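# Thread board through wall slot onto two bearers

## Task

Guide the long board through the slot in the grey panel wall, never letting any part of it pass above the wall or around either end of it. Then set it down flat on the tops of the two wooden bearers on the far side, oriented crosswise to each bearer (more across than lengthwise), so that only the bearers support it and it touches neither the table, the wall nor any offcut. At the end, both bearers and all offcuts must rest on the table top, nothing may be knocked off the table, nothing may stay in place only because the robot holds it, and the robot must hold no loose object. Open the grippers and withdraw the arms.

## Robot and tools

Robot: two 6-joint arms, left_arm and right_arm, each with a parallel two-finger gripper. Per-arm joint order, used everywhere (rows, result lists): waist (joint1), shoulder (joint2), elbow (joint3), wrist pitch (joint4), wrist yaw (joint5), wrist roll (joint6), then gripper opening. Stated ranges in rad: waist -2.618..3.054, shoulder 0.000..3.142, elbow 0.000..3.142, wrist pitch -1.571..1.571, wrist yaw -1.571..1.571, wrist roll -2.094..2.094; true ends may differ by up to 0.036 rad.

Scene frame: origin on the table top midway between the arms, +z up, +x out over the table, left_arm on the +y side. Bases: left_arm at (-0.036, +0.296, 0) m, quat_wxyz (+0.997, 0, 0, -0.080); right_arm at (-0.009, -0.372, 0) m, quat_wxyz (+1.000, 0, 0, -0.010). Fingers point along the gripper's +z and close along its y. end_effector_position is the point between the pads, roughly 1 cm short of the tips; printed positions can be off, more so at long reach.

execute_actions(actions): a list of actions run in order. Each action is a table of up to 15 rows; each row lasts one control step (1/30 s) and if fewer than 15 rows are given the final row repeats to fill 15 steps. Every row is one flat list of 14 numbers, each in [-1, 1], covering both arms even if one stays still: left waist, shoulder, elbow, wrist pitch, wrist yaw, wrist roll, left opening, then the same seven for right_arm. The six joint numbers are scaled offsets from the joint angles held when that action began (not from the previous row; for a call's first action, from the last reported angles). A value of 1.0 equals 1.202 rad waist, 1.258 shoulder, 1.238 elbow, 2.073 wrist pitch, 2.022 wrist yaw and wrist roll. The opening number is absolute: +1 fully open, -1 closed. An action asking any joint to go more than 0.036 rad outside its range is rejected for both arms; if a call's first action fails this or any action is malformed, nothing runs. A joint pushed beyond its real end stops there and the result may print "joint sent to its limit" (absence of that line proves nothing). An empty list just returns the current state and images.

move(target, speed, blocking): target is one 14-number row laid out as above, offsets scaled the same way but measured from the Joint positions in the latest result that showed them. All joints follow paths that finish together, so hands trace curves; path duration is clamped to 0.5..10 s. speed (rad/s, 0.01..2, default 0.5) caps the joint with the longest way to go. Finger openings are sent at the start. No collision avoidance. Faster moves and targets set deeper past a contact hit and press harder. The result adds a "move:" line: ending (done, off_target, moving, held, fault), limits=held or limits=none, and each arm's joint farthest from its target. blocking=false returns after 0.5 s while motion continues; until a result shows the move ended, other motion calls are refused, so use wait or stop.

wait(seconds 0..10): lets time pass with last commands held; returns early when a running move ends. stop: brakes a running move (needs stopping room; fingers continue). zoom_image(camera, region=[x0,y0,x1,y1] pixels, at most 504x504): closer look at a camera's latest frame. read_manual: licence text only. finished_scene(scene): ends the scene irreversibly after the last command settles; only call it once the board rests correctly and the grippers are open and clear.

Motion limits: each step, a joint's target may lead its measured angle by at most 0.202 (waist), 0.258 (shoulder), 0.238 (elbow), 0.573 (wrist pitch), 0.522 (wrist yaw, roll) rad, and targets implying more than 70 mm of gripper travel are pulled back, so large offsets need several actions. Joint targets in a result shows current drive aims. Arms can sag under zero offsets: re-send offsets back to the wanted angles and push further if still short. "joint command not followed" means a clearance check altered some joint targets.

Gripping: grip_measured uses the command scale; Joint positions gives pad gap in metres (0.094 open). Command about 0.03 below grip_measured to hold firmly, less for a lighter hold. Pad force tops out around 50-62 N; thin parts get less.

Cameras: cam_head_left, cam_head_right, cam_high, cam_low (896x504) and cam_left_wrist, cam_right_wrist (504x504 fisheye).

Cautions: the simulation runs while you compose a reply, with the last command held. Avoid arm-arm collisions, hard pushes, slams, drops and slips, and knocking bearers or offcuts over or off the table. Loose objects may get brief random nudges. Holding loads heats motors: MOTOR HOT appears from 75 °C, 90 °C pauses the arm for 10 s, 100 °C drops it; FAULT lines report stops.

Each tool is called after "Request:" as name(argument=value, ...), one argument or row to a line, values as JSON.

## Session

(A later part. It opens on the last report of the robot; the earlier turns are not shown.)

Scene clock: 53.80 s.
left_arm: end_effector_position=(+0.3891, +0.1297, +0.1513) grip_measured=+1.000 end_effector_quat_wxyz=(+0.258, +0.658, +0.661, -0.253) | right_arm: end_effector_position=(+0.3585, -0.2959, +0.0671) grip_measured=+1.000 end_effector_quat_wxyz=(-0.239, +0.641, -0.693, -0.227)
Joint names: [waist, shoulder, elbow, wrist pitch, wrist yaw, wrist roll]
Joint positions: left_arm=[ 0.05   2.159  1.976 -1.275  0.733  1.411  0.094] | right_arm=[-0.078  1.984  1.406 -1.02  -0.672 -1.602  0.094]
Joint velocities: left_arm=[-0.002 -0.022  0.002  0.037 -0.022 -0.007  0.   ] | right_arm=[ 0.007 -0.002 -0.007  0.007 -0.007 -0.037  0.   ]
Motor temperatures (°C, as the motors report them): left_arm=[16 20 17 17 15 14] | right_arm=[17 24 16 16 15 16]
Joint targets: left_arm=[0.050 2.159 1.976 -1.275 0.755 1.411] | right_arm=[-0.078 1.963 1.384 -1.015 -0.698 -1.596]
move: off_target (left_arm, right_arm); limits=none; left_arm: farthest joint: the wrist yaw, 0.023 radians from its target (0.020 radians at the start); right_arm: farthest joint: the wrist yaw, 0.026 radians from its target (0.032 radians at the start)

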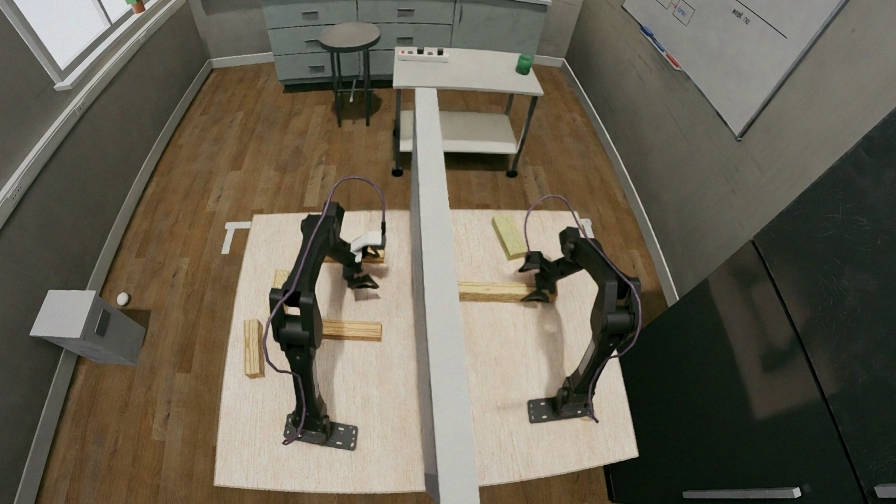

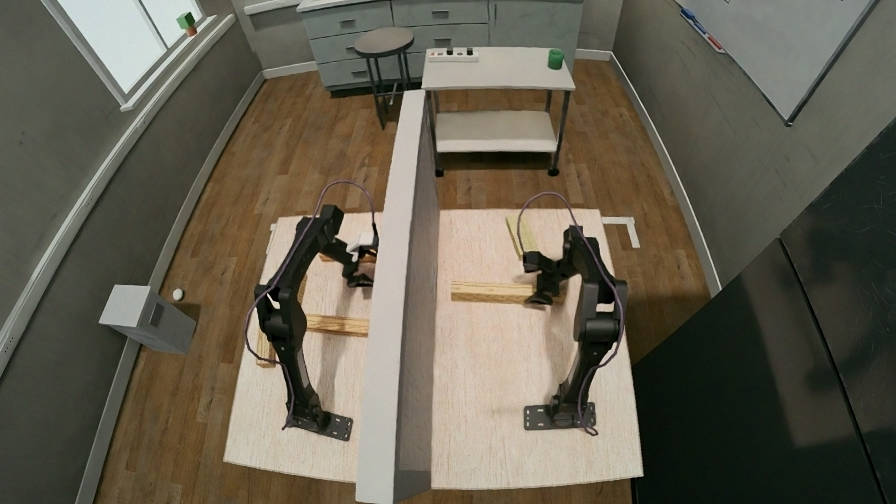

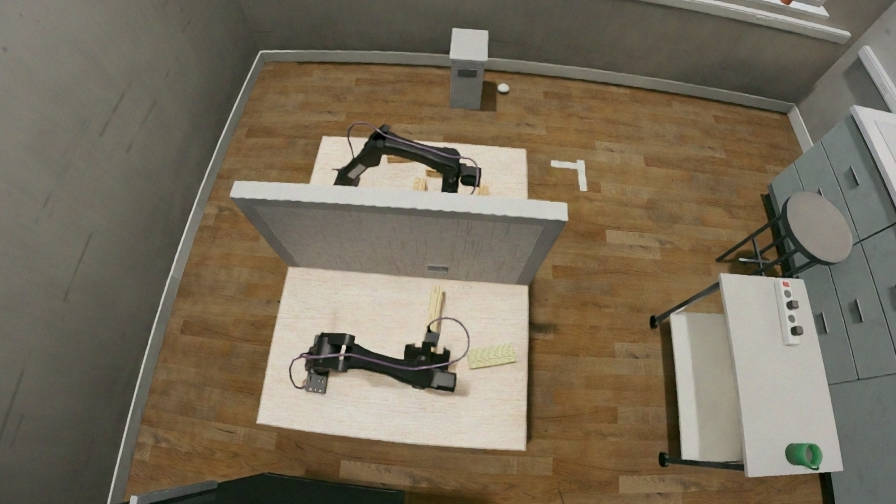

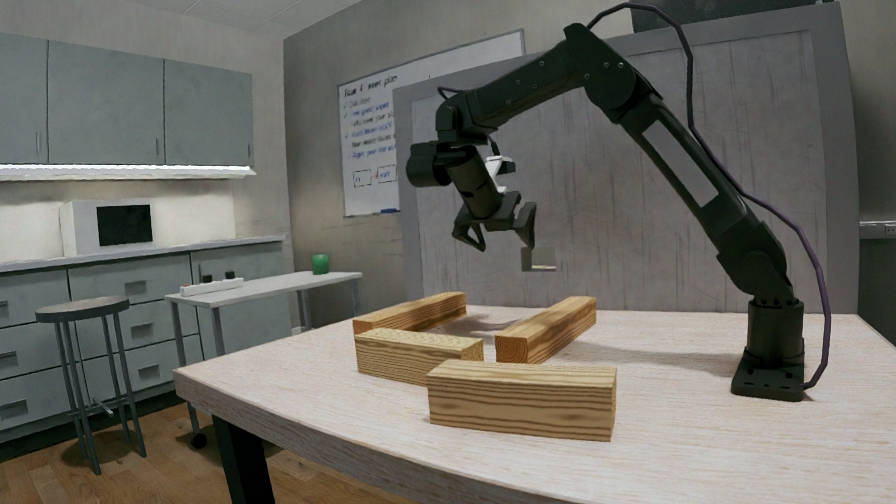

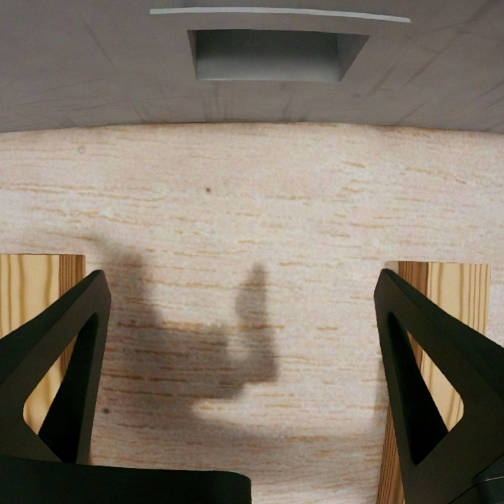

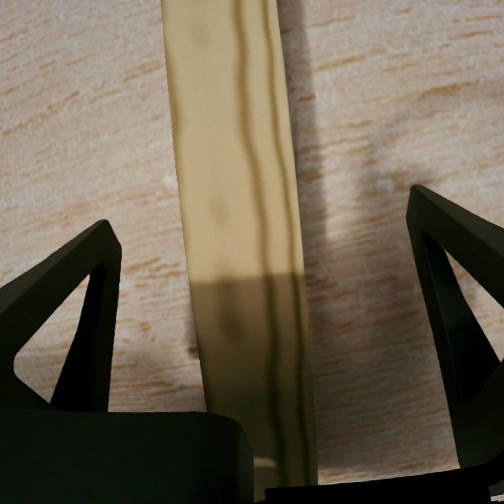

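Request:
move(
  target=[0, 0, 0, 0, 0.01, 0, 1, 0.0898, 0.0265, -0.1281, 0.1356, -0.0217, 0.0723, 1],
  speed=0.4,
)

Scene clock: 56.10 s.
left_arm: end_effector_position=(+0.3891, +0.1301, +0.1510) grip_measured=+1.000 end_effector_quat_wxyz=(+0.258, +0.658, +0.661, -0.252) | right_arm: end_effector_position=(+0.3608, -0.2569, +0.0287) grip_measured=+1.000 end_effector_quat_wxyz=(-0.253, +0.639, -0.690, -0.225)
Joint names: [waist, shoulder, elbow, wrist pitch, wrist yaw, wrist roll]
Joint positions: left_arm=[ 0.05   2.159  1.976 -1.275  0.73   1.411  0.094] | right_arm=[ 0.023  2.009  1.266 -0.745 -0.687 -1.462  0.094]
Joint velocities: left_arm=[-0.012 -0.017  0.002  0.007  0.007  0.066  0.   ] | right_arm=[-0.017 -0.012 -0.012 -0.081 -0.037  0.007  0.   ]
Motor temperatures (°C, as the motors report them): left_arm=[16 21 17 17 15 14] | right_arm=[17 24 15 16 15 16]
Joint targets: left_arm=[0.050 2.159 1.976 -1.275 0.753 1.411] | right_arm=[0.030 2.018 1.248 -0.739 -0.716 -1.456]
move: off_target (left_arm, right_arm); limits=none; left_arm: farthest joint: the wrist yaw, 0.023 radians from its target (0.021 radians at the start); right_arm: farthest joint: the wrist yaw, 0.029 radians from its target (0.044 radians at the start)

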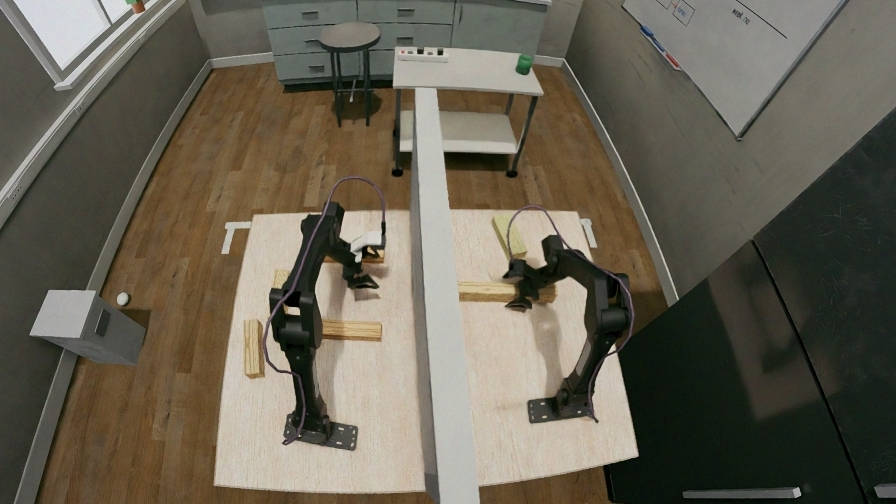

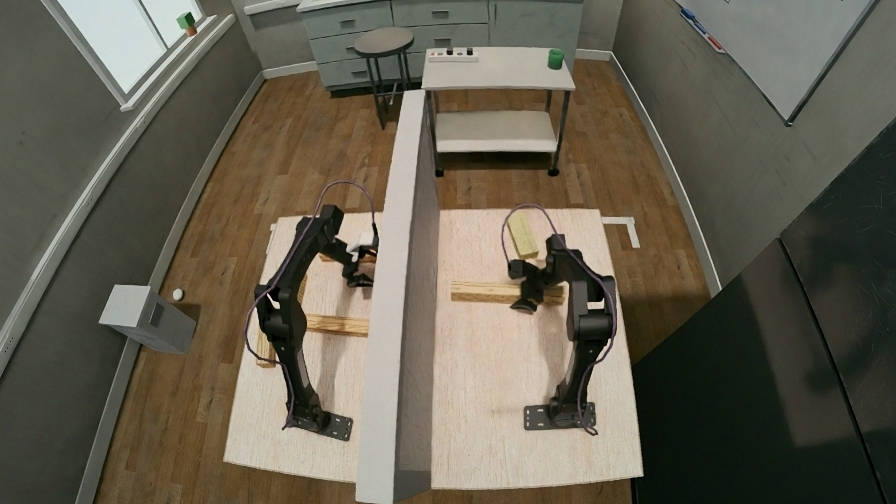

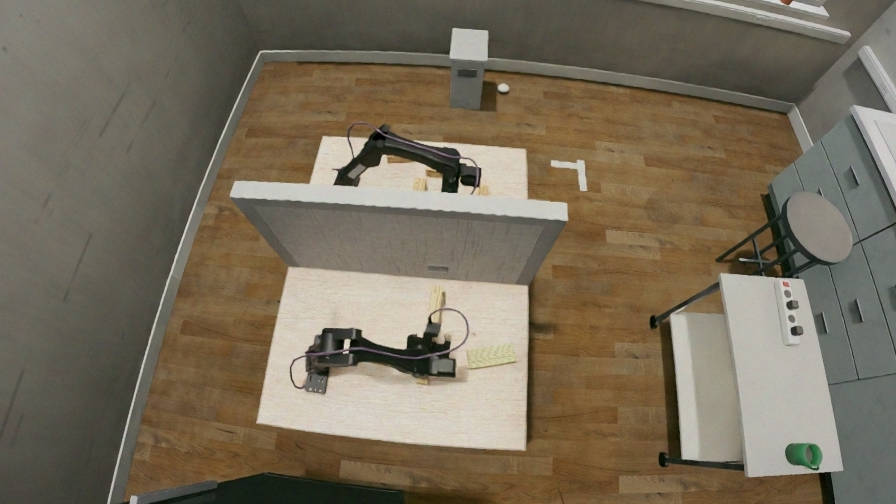

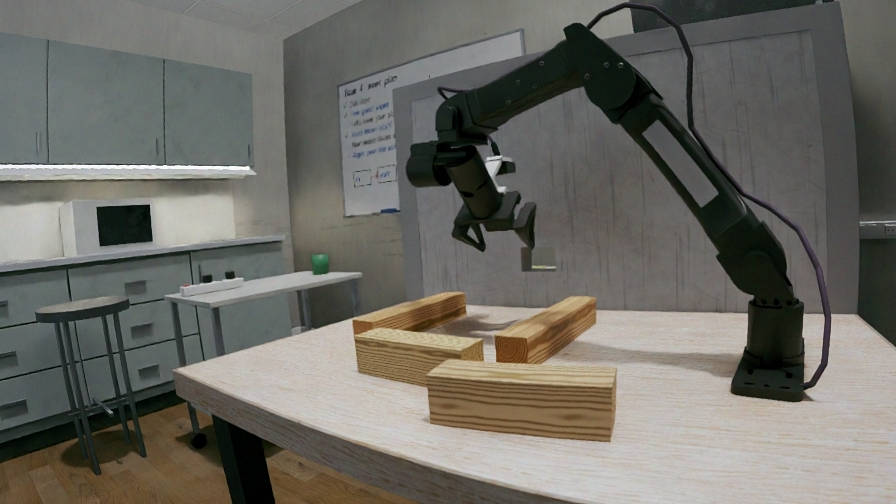

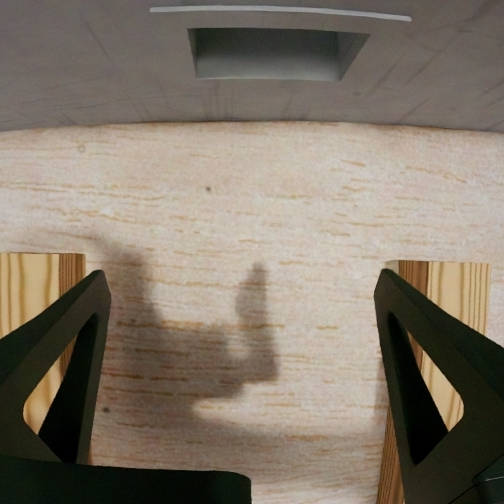

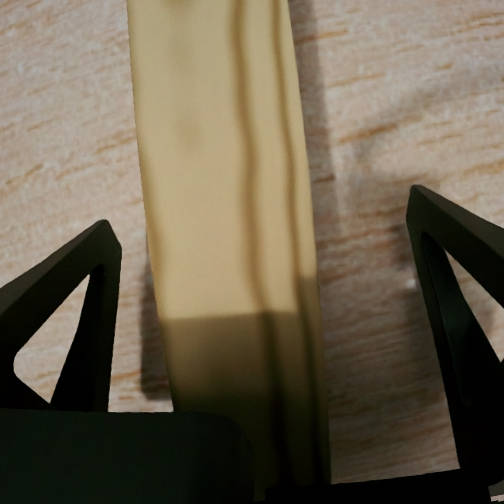

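Request:
execute_actions(
  actions=[
    [[0,0,0,0,0.01,0,1,0,0,0,0,0,0,-0.25]],
  ],
)

Scene clock: 56.73 s.
left_arm: end_effector_position=(+0.3891, +0.1301, +0.1510) grip_measured=+1.000 end_effector_quat_wxyz=(+0.258, +0.658, +0.661, -0.252) | right_arm: end_effector_position=(+0.3603, -0.2576, +0.0281) grip_measured=-0.208 end_effector_quat_wxyz=(-0.251, +0.639, -0.692, -0.224)
Joint names: [waist, shoulder, elbow, wrist pitch, wrist yaw, wrist roll]
Joint positions: left_arm=[ 0.05   2.159  1.976 -1.275  0.73   1.411  0.094] | right_arm=[ 0.023  2.009  1.266 -0.748 -0.682 -1.461  0.037]
Joint velocities: left_arm=[-0.002 -0.007  0.002 -0.066  0.007 -0.022  0.   ] | right_arm=[-0.022  0.002 -0.002 -0.022  0.051 -0.007 -0.   ]
Motor temperatures (°C, as the motors report them): left_arm=[16 21 17 17 15 14] | right_arm=[17 24 15 16 15 16]
Joint targets: left_arm=[0.050 2.159 1.976 -1.275 0.750 1.411] | right_arm=[0.023 2.009 1.266 -0.745 -0.687 -1.462]
Step readings (joint positions):
0: left_arm=[0.050 2.159 1.976 -1.275 0.730 1.411] | right_arm=[0.023 2.009 1.266 -0.745 -0.687 -1.461]
1: left_arm=[0.050 2.159 1.976 -1.275 0.730 1.411] | right_arm=[0.023 2.009 1.266 -0.745 -0.686 -1.461]
2: left_arm=[0.050 2.159 1.976 -1.275 0.730 1.411] | right_arm=[0.023 2.009 1.266 -0.745 -0.684 -1.461]
4: left_arm=[0.050 2.159 1.976 -1.275 0.730 1.411] | right_arm=[0.023 2.009 1.266 -0.747 -0.683 -1.461]
8: left_arm=[0.050 2.159 1.976 -1.275 0.730 1.411] | right_arm=[0.023 2.009 1.266 -0.748 -0.682 -1.461]
15: Joint positions above

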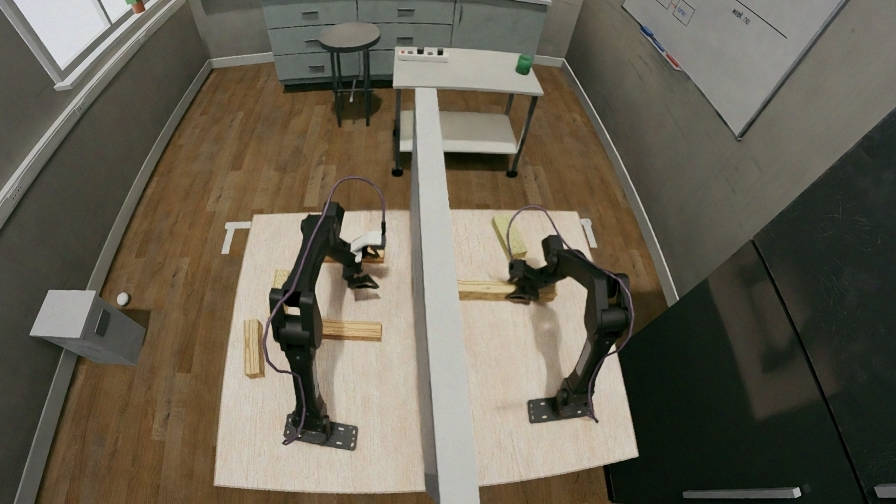

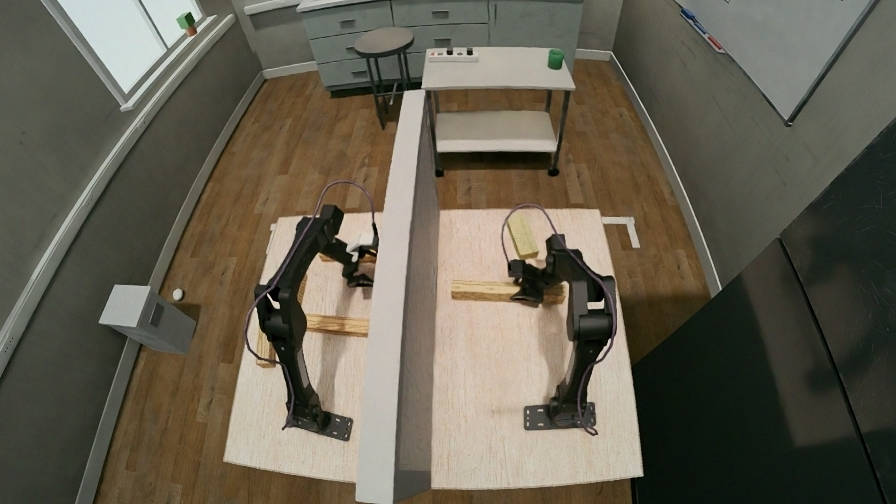

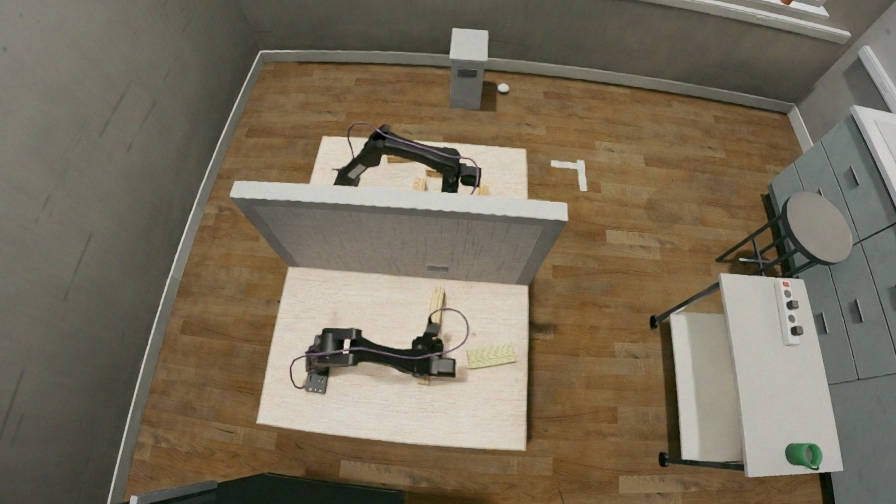

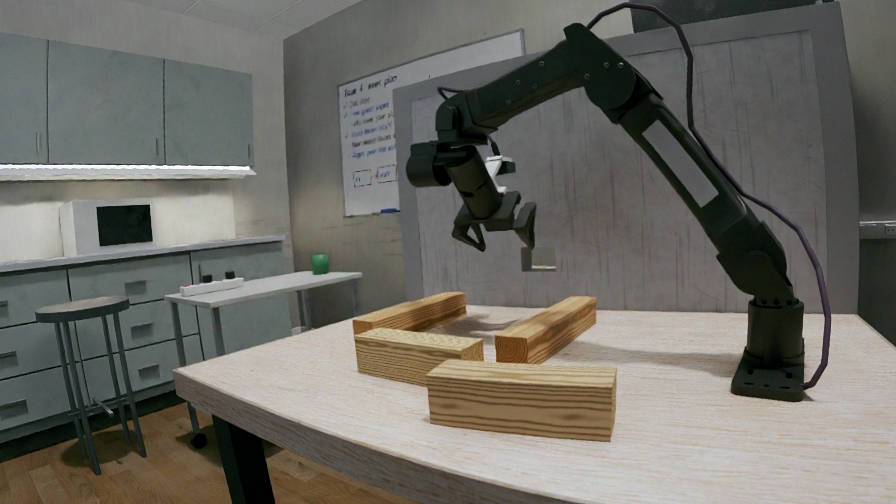

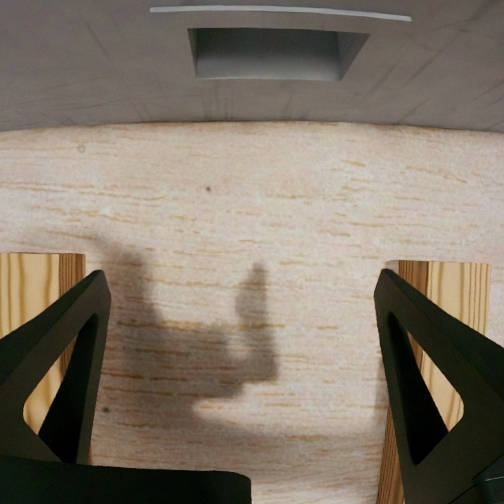

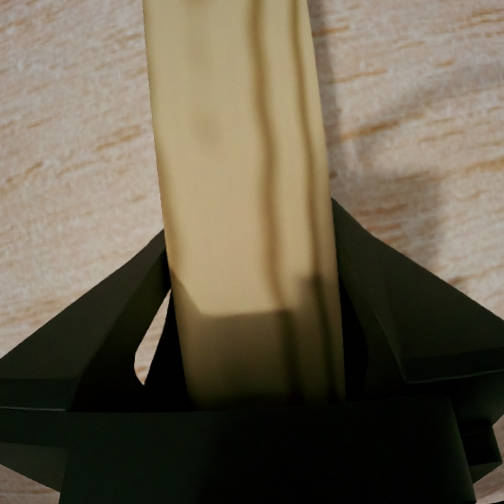

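Request:
move(
  target=[0, 0, 0, 0, 0.01, 0, 1, 0.001, 0.0127, 0.2932, -0.1973, -0.0163, -0.0517, -0.25],
  speed=0.4,
)

Scene clock: 60.00 s.
left_arm: end_effector_position=(+0.3892, +0.1305, +0.1507) grip_measured=+1.000 end_effector_quat_wxyz=(+0.257, +0.658, +0.662, -0.250) | right_arm: end_effector_position=(+0.3725, -0.2624, +0.0929) grip_measured=-0.208 end_effector_quat_wxyz=(-0.219, +0.666, -0.675, -0.230)
Joint names: [waist, shoulder, elbow, wrist pitch, wrist yaw, wrist roll]
Joint positions: left_arm=[ 0.05   2.159  1.976 -1.275  0.727  1.411  0.094] | right_arm=[ 0.023  2.03   1.59  -1.142 -0.647 -1.559  0.037]
Joint velocities: left_arm=[-0.007 -0.017 -0.017 -0.081  0.022 -0.022  0.   ] | right_arm=[ 0.007 -0.012  0.012 -0.007  0.022  0.066 -0.001]
Motor temperatures (°C, as the motors report them): left_arm=[16 21 17 17 15 14] | right_arm=[17 24 16 16 15 16]
Joint targets: left_arm=[0.050 2.159 1.976 -1.275 0.750 1.411] | right_arm=[0.025 2.025 1.629 -1.157 -0.715 -1.566]
move: off_target (left_arm, right_arm); limits=none; left_arm: farthest joint: the wrist yaw, 0.023 radians from its target (0.020 radians at the start); right_arm: farthest joint: the wrist yaw, 0.068 radians from its target (0.033 radians at the start)

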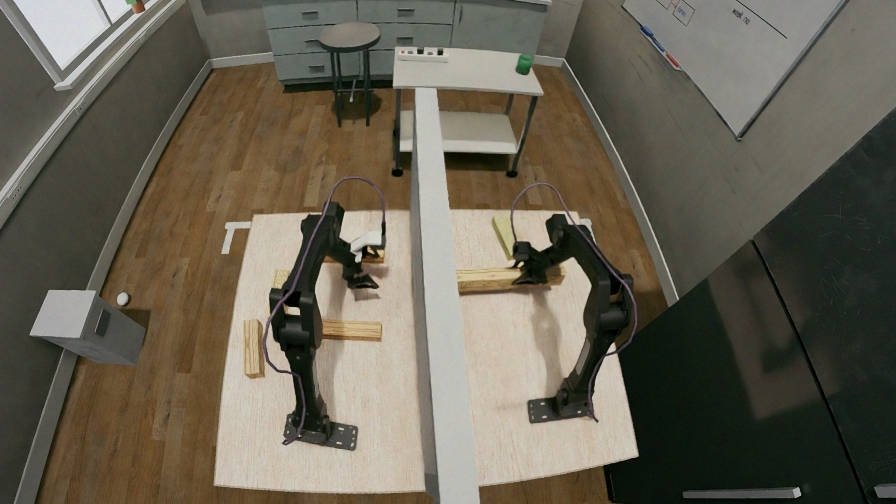

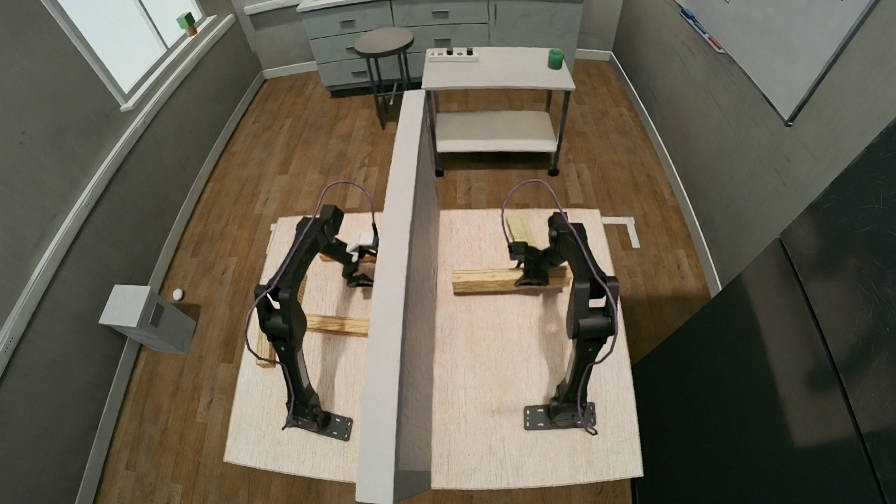

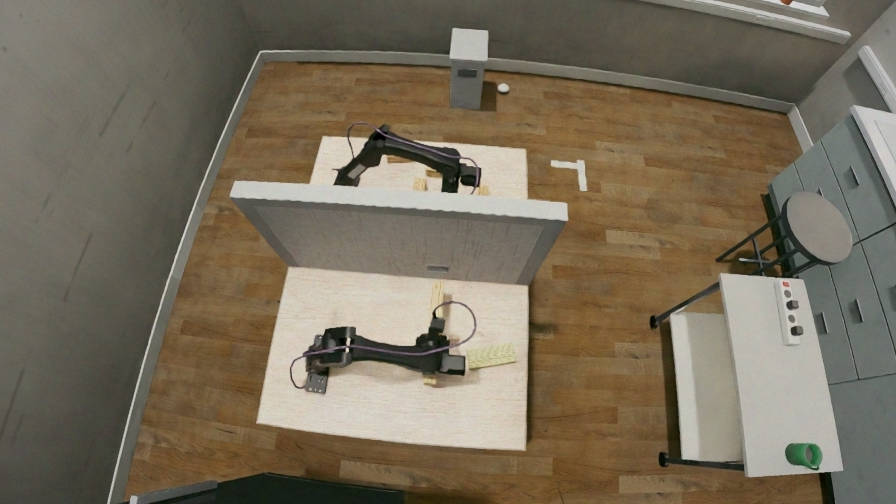

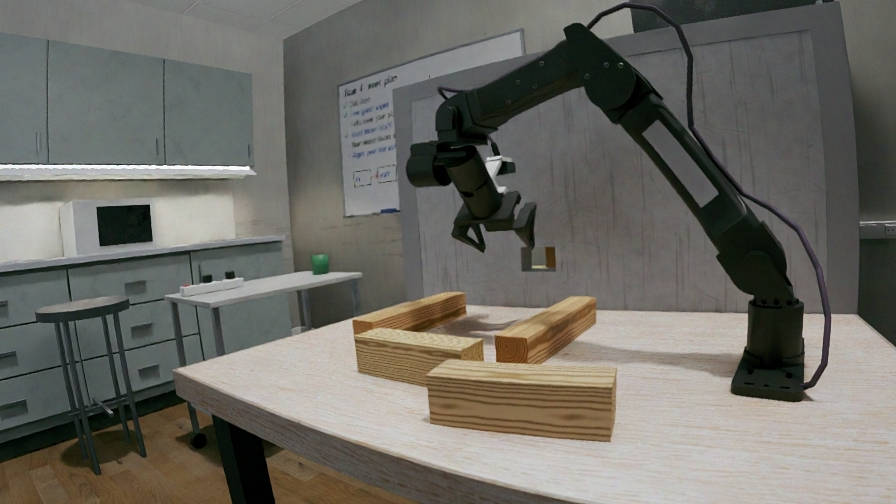

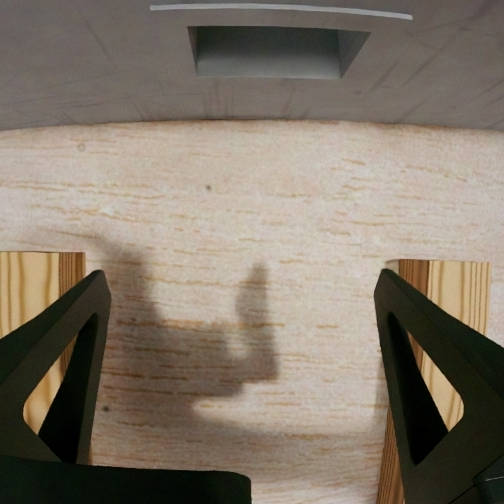

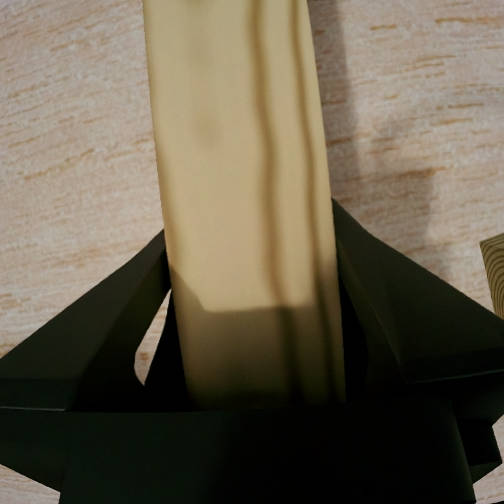

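Request:
zoom_image(
  camera="cam_low",
  region=[490, 225, 590, 290],
)

Region (490, 225, 590, 290) of cam_low's 896x504 image, scaled by 5.040, with more detail than that image has; it fills the top 328 rows of this view, and the rest is white.

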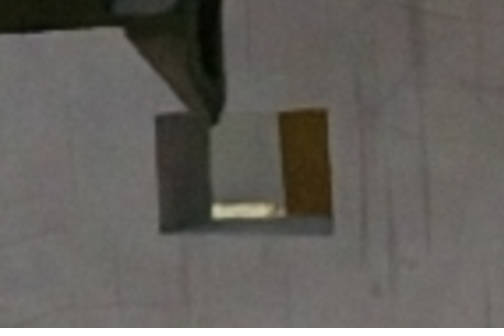

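Request:
zoom_image(
  camera="cam_high",
  region=[390, 250, 490, 320],
)

Region (390, 250, 490, 320) of cam_high's 896x504 image, scaled by 5.040, with more detail than that image has; it fills the top 353 rows of this view, and the rest is white.

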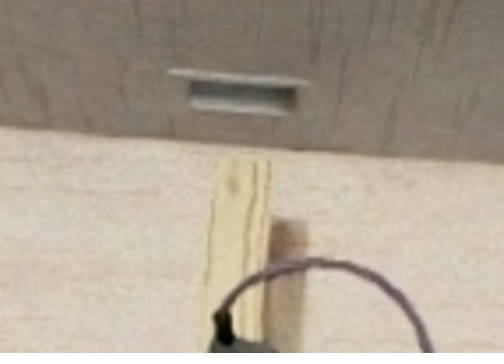

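Request:
move(
  target=[0, 0, 0, 0, 0.012, 0, 1, 0.0, 0.0, 0.0565, -0.016, -0.056, -0.003, -0.25],
  speed=0.2,
)

Scene clock: 62.73 s.
left_arm: end_effector_position=(+0.3892, +0.1305, +0.1506) grip_measured=+1.000 end_effector_quat_wxyz=(+0.257, +0.658, +0.662, -0.250) | right_arm: end_effector_position=(+0.3759, -0.2571, +0.1024) grip_measured=-0.208 end_effector_quat_wxyz=(-0.234, +0.662, -0.670, -0.241)
Joint names: [waist, shoulder, elbow, wrist pitch, wrist yaw, wrist roll]
Joint positions: left_arm=[ 0.05   2.159  1.976 -1.275  0.726  1.411  0.094] | right_arm=[ 0.023  2.035  1.619 -1.161 -0.686 -1.559  0.037]
Joint velocities: left_arm=[ 0.012  0.012 -0.007 -0.007  0.022 -0.022  0.   ] | right_arm=[-0.022 -0.012 -0.017 -0.007  0.066  0.022  0.001]
Motor temperatures (°C, as the motors report them): left_arm=[16 21 17 17 15 14] | right_arm=[17 24 16 16 15 16]
Joint targets: left_arm=[0.050 2.159 1.976 -1.275 0.751 1.411] | right_arm=[0.023 2.030 1.660 -1.176 -0.760 -1.565]
move: off_target (left_arm, right_arm); limits=none; left_arm: farthest joint: the wrist yaw, 0.025 radians from its target (0.024 radians at the start); right_arm: farthest joint: the wrist yaw, 0.075 radians from its target (0.113 radians at the start)

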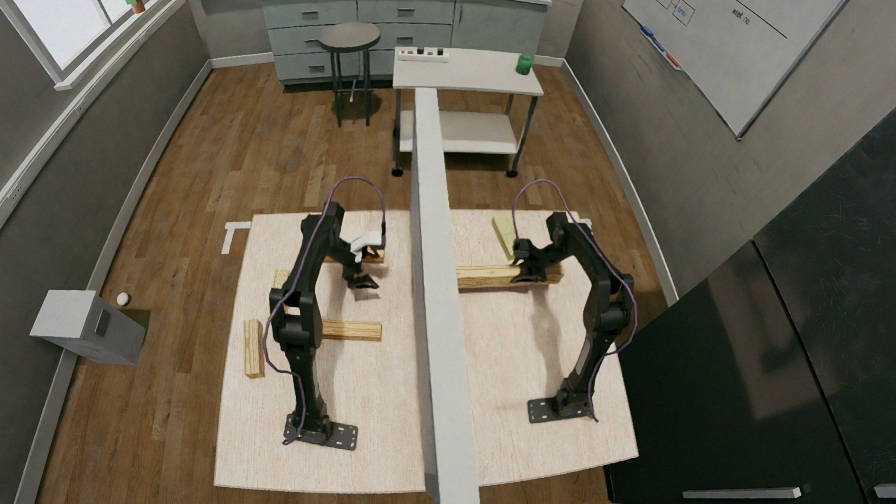

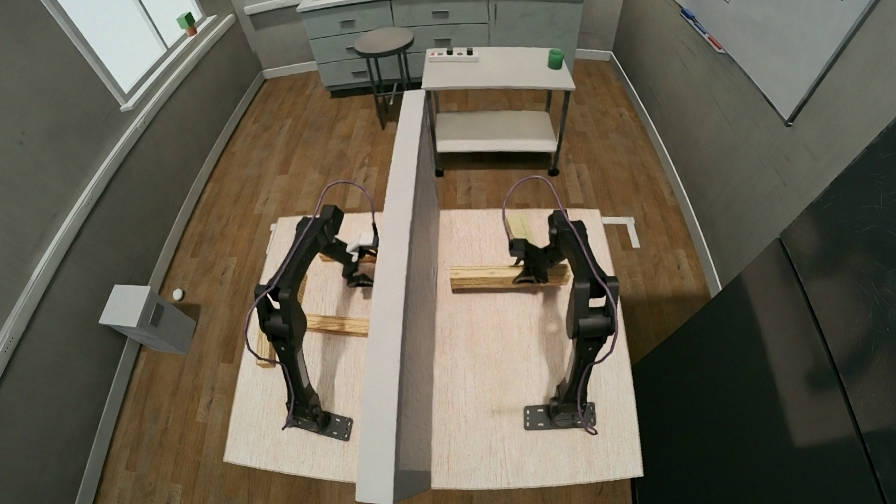

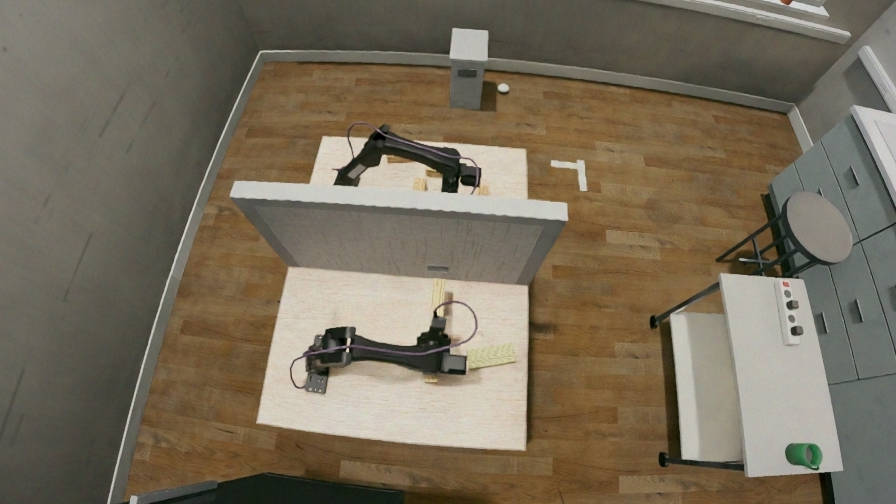

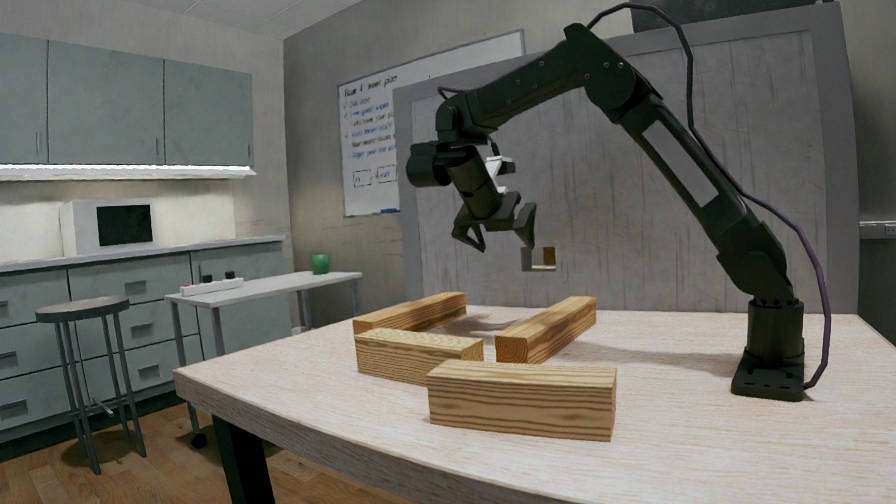

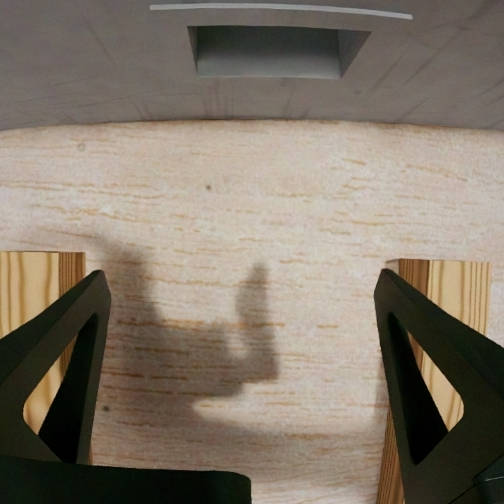

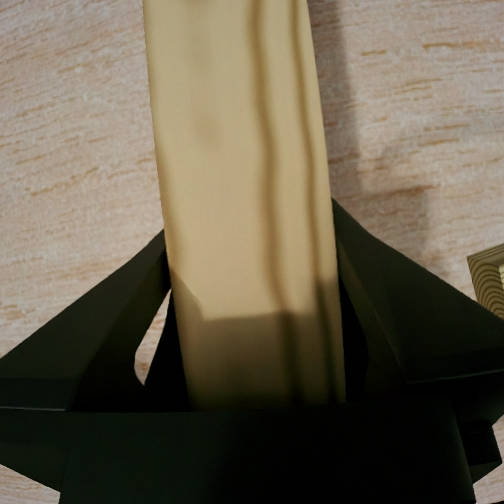

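Request:
zoom_image(
  camera="cam_low",
  region=[490, 225, 590, 290],
)

Region (490, 225, 590, 290) of cam_low's 896x504 image, scaled by 5.040, with more detail than that image has; it fills the top 328 rows of this view, and the rest is white.

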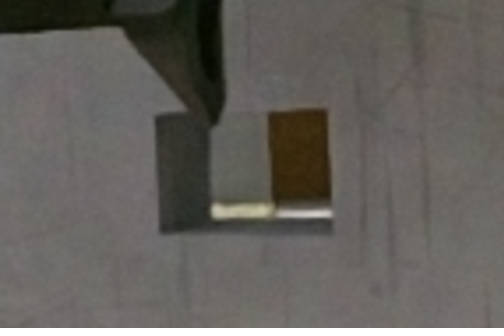

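Request:
move(
  target=[0, 0, 0, 0, 0.012, 0, 1, 0.0819, -0.0234, 0.0208, 0.0306, -0.0348, 0.0588, -0.25],
  speed=0.15,
)

Scene clock: 65.87 s.
left_arm: end_effector_position=(+0.3893, +0.1306, +0.1505) grip_measured=+1.000 end_effector_quat_wxyz=(+0.257, +0.658, +0.662, -0.250) | right_arm: end_effector_position=(+0.3746, -0.2212, +0.1023) grip_measured=-0.208 end_effector_quat_wxyz=(-0.226, +0.662, -0.670, -0.247)
Joint names: [waist, shoulder, elbow, wrist pitch, wrist yaw, wrist roll]
Joint positions: left_arm=[ 0.05   2.159  1.976 -1.275  0.726  1.411  0.094] | right_arm=[ 0.117  2.035  1.619 -1.108 -0.683 -1.446  0.037]
Joint velocities: left_arm=[ 0.012 -0.002  0.002  0.022 -0.051  0.007  0.   ] | right_arm=[ 0.007 -0.002 -0.007 -0.066 -0.007 -0.007 -0.   ]
Motor temperatures (°C, as the motors report them): left_arm=[16 21 17 17 15 14] | right_arm=[17 24 16 16 15 16]
Joint targets: left_arm=[0.050 2.159 1.976 -1.275 0.750 1.411] | right_arm=[0.122 2.005 1.645 -1.097 -0.756 -1.440]
move: off_target (left_arm, right_arm); limits=none; left_arm: farthest joint: the wrist yaw, 0.025 radians from its target (0.024 radians at the start); right_arm: farthest joint: the wrist yaw, 0.074 radians from its target (0.070 radians at the start)

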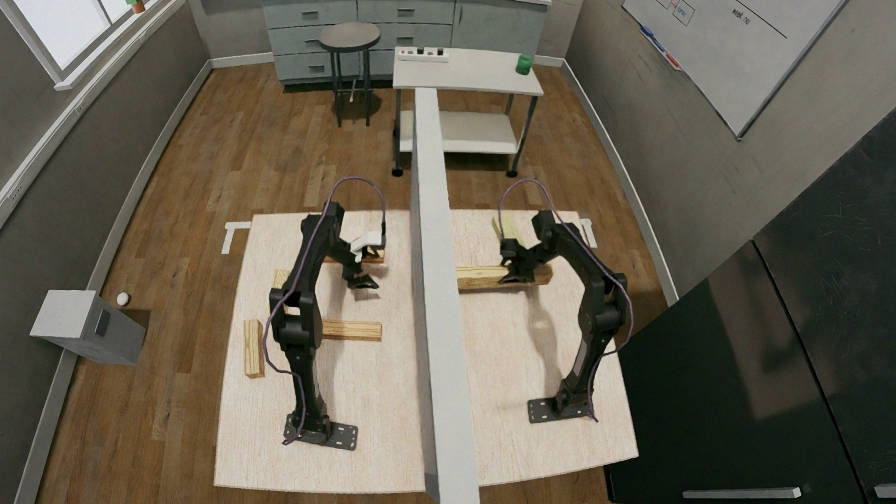

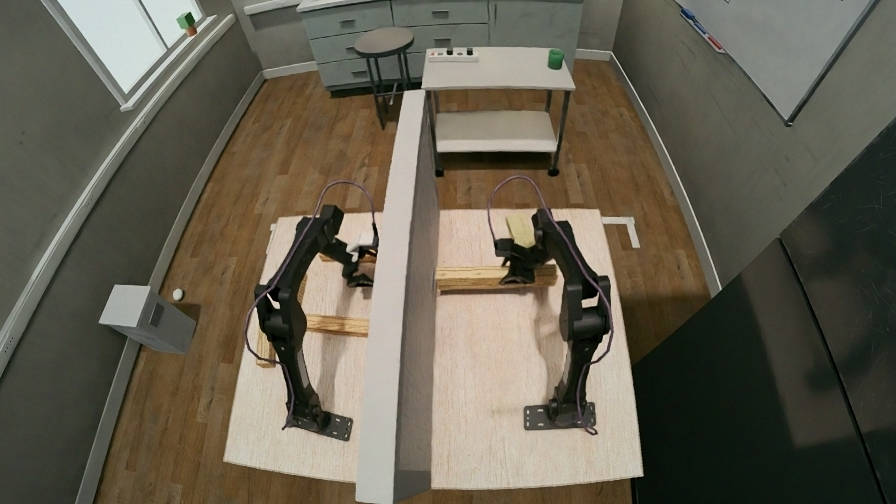

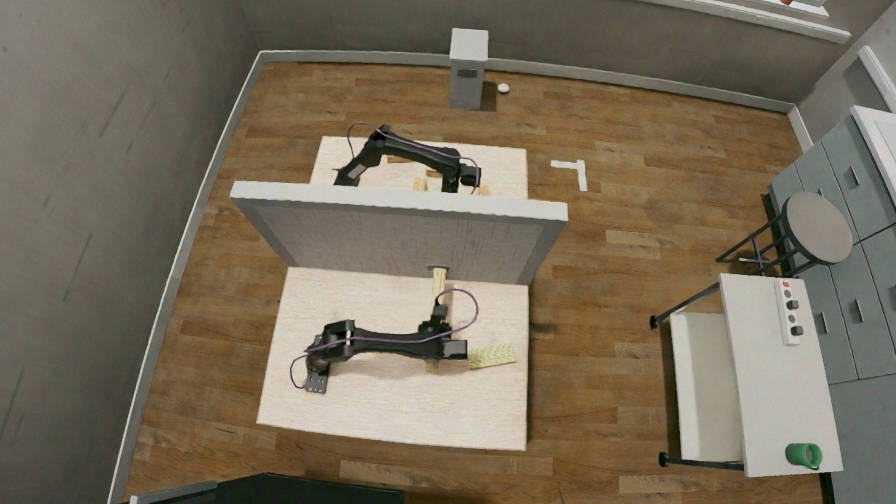

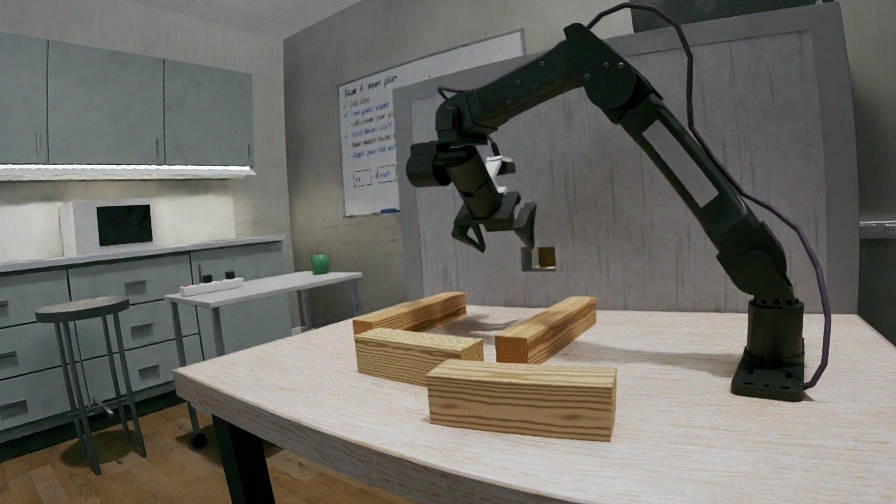

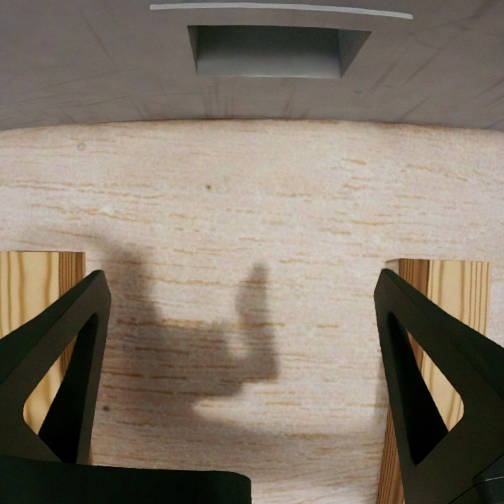

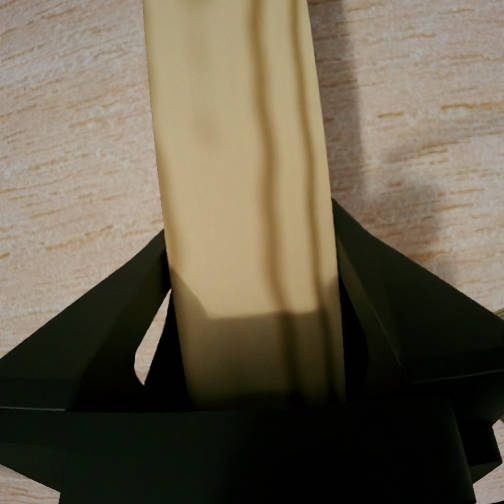

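Request:
zoom_image(
  camera="cam_low",
  region=[490, 225, 590, 290],
)

Request:
zoom_image(
  camera="cam_high",
  region=[390, 245, 490, 315],
)

Region (490, 225, 590, 290) of cam_low's 896x504 image, scaled by 5.040, with more detail than that image has; it fills the top 328 rows of this view, and the rest is white.

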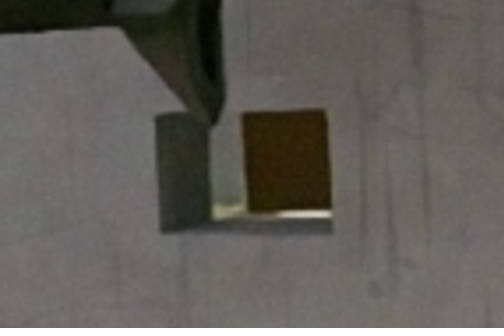

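Region (390, 245, 490, 315) of cam_high's 896x504 image, scaled by 5.040, with more detail than that image has; it fills the top 353 rows of this view, and the rest is white.

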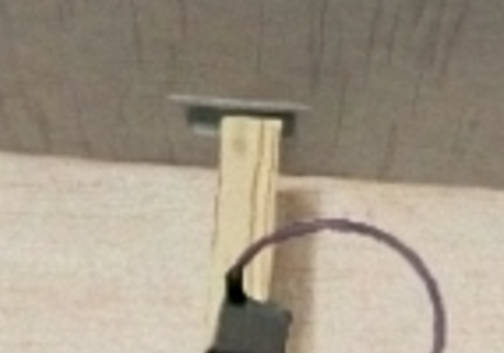

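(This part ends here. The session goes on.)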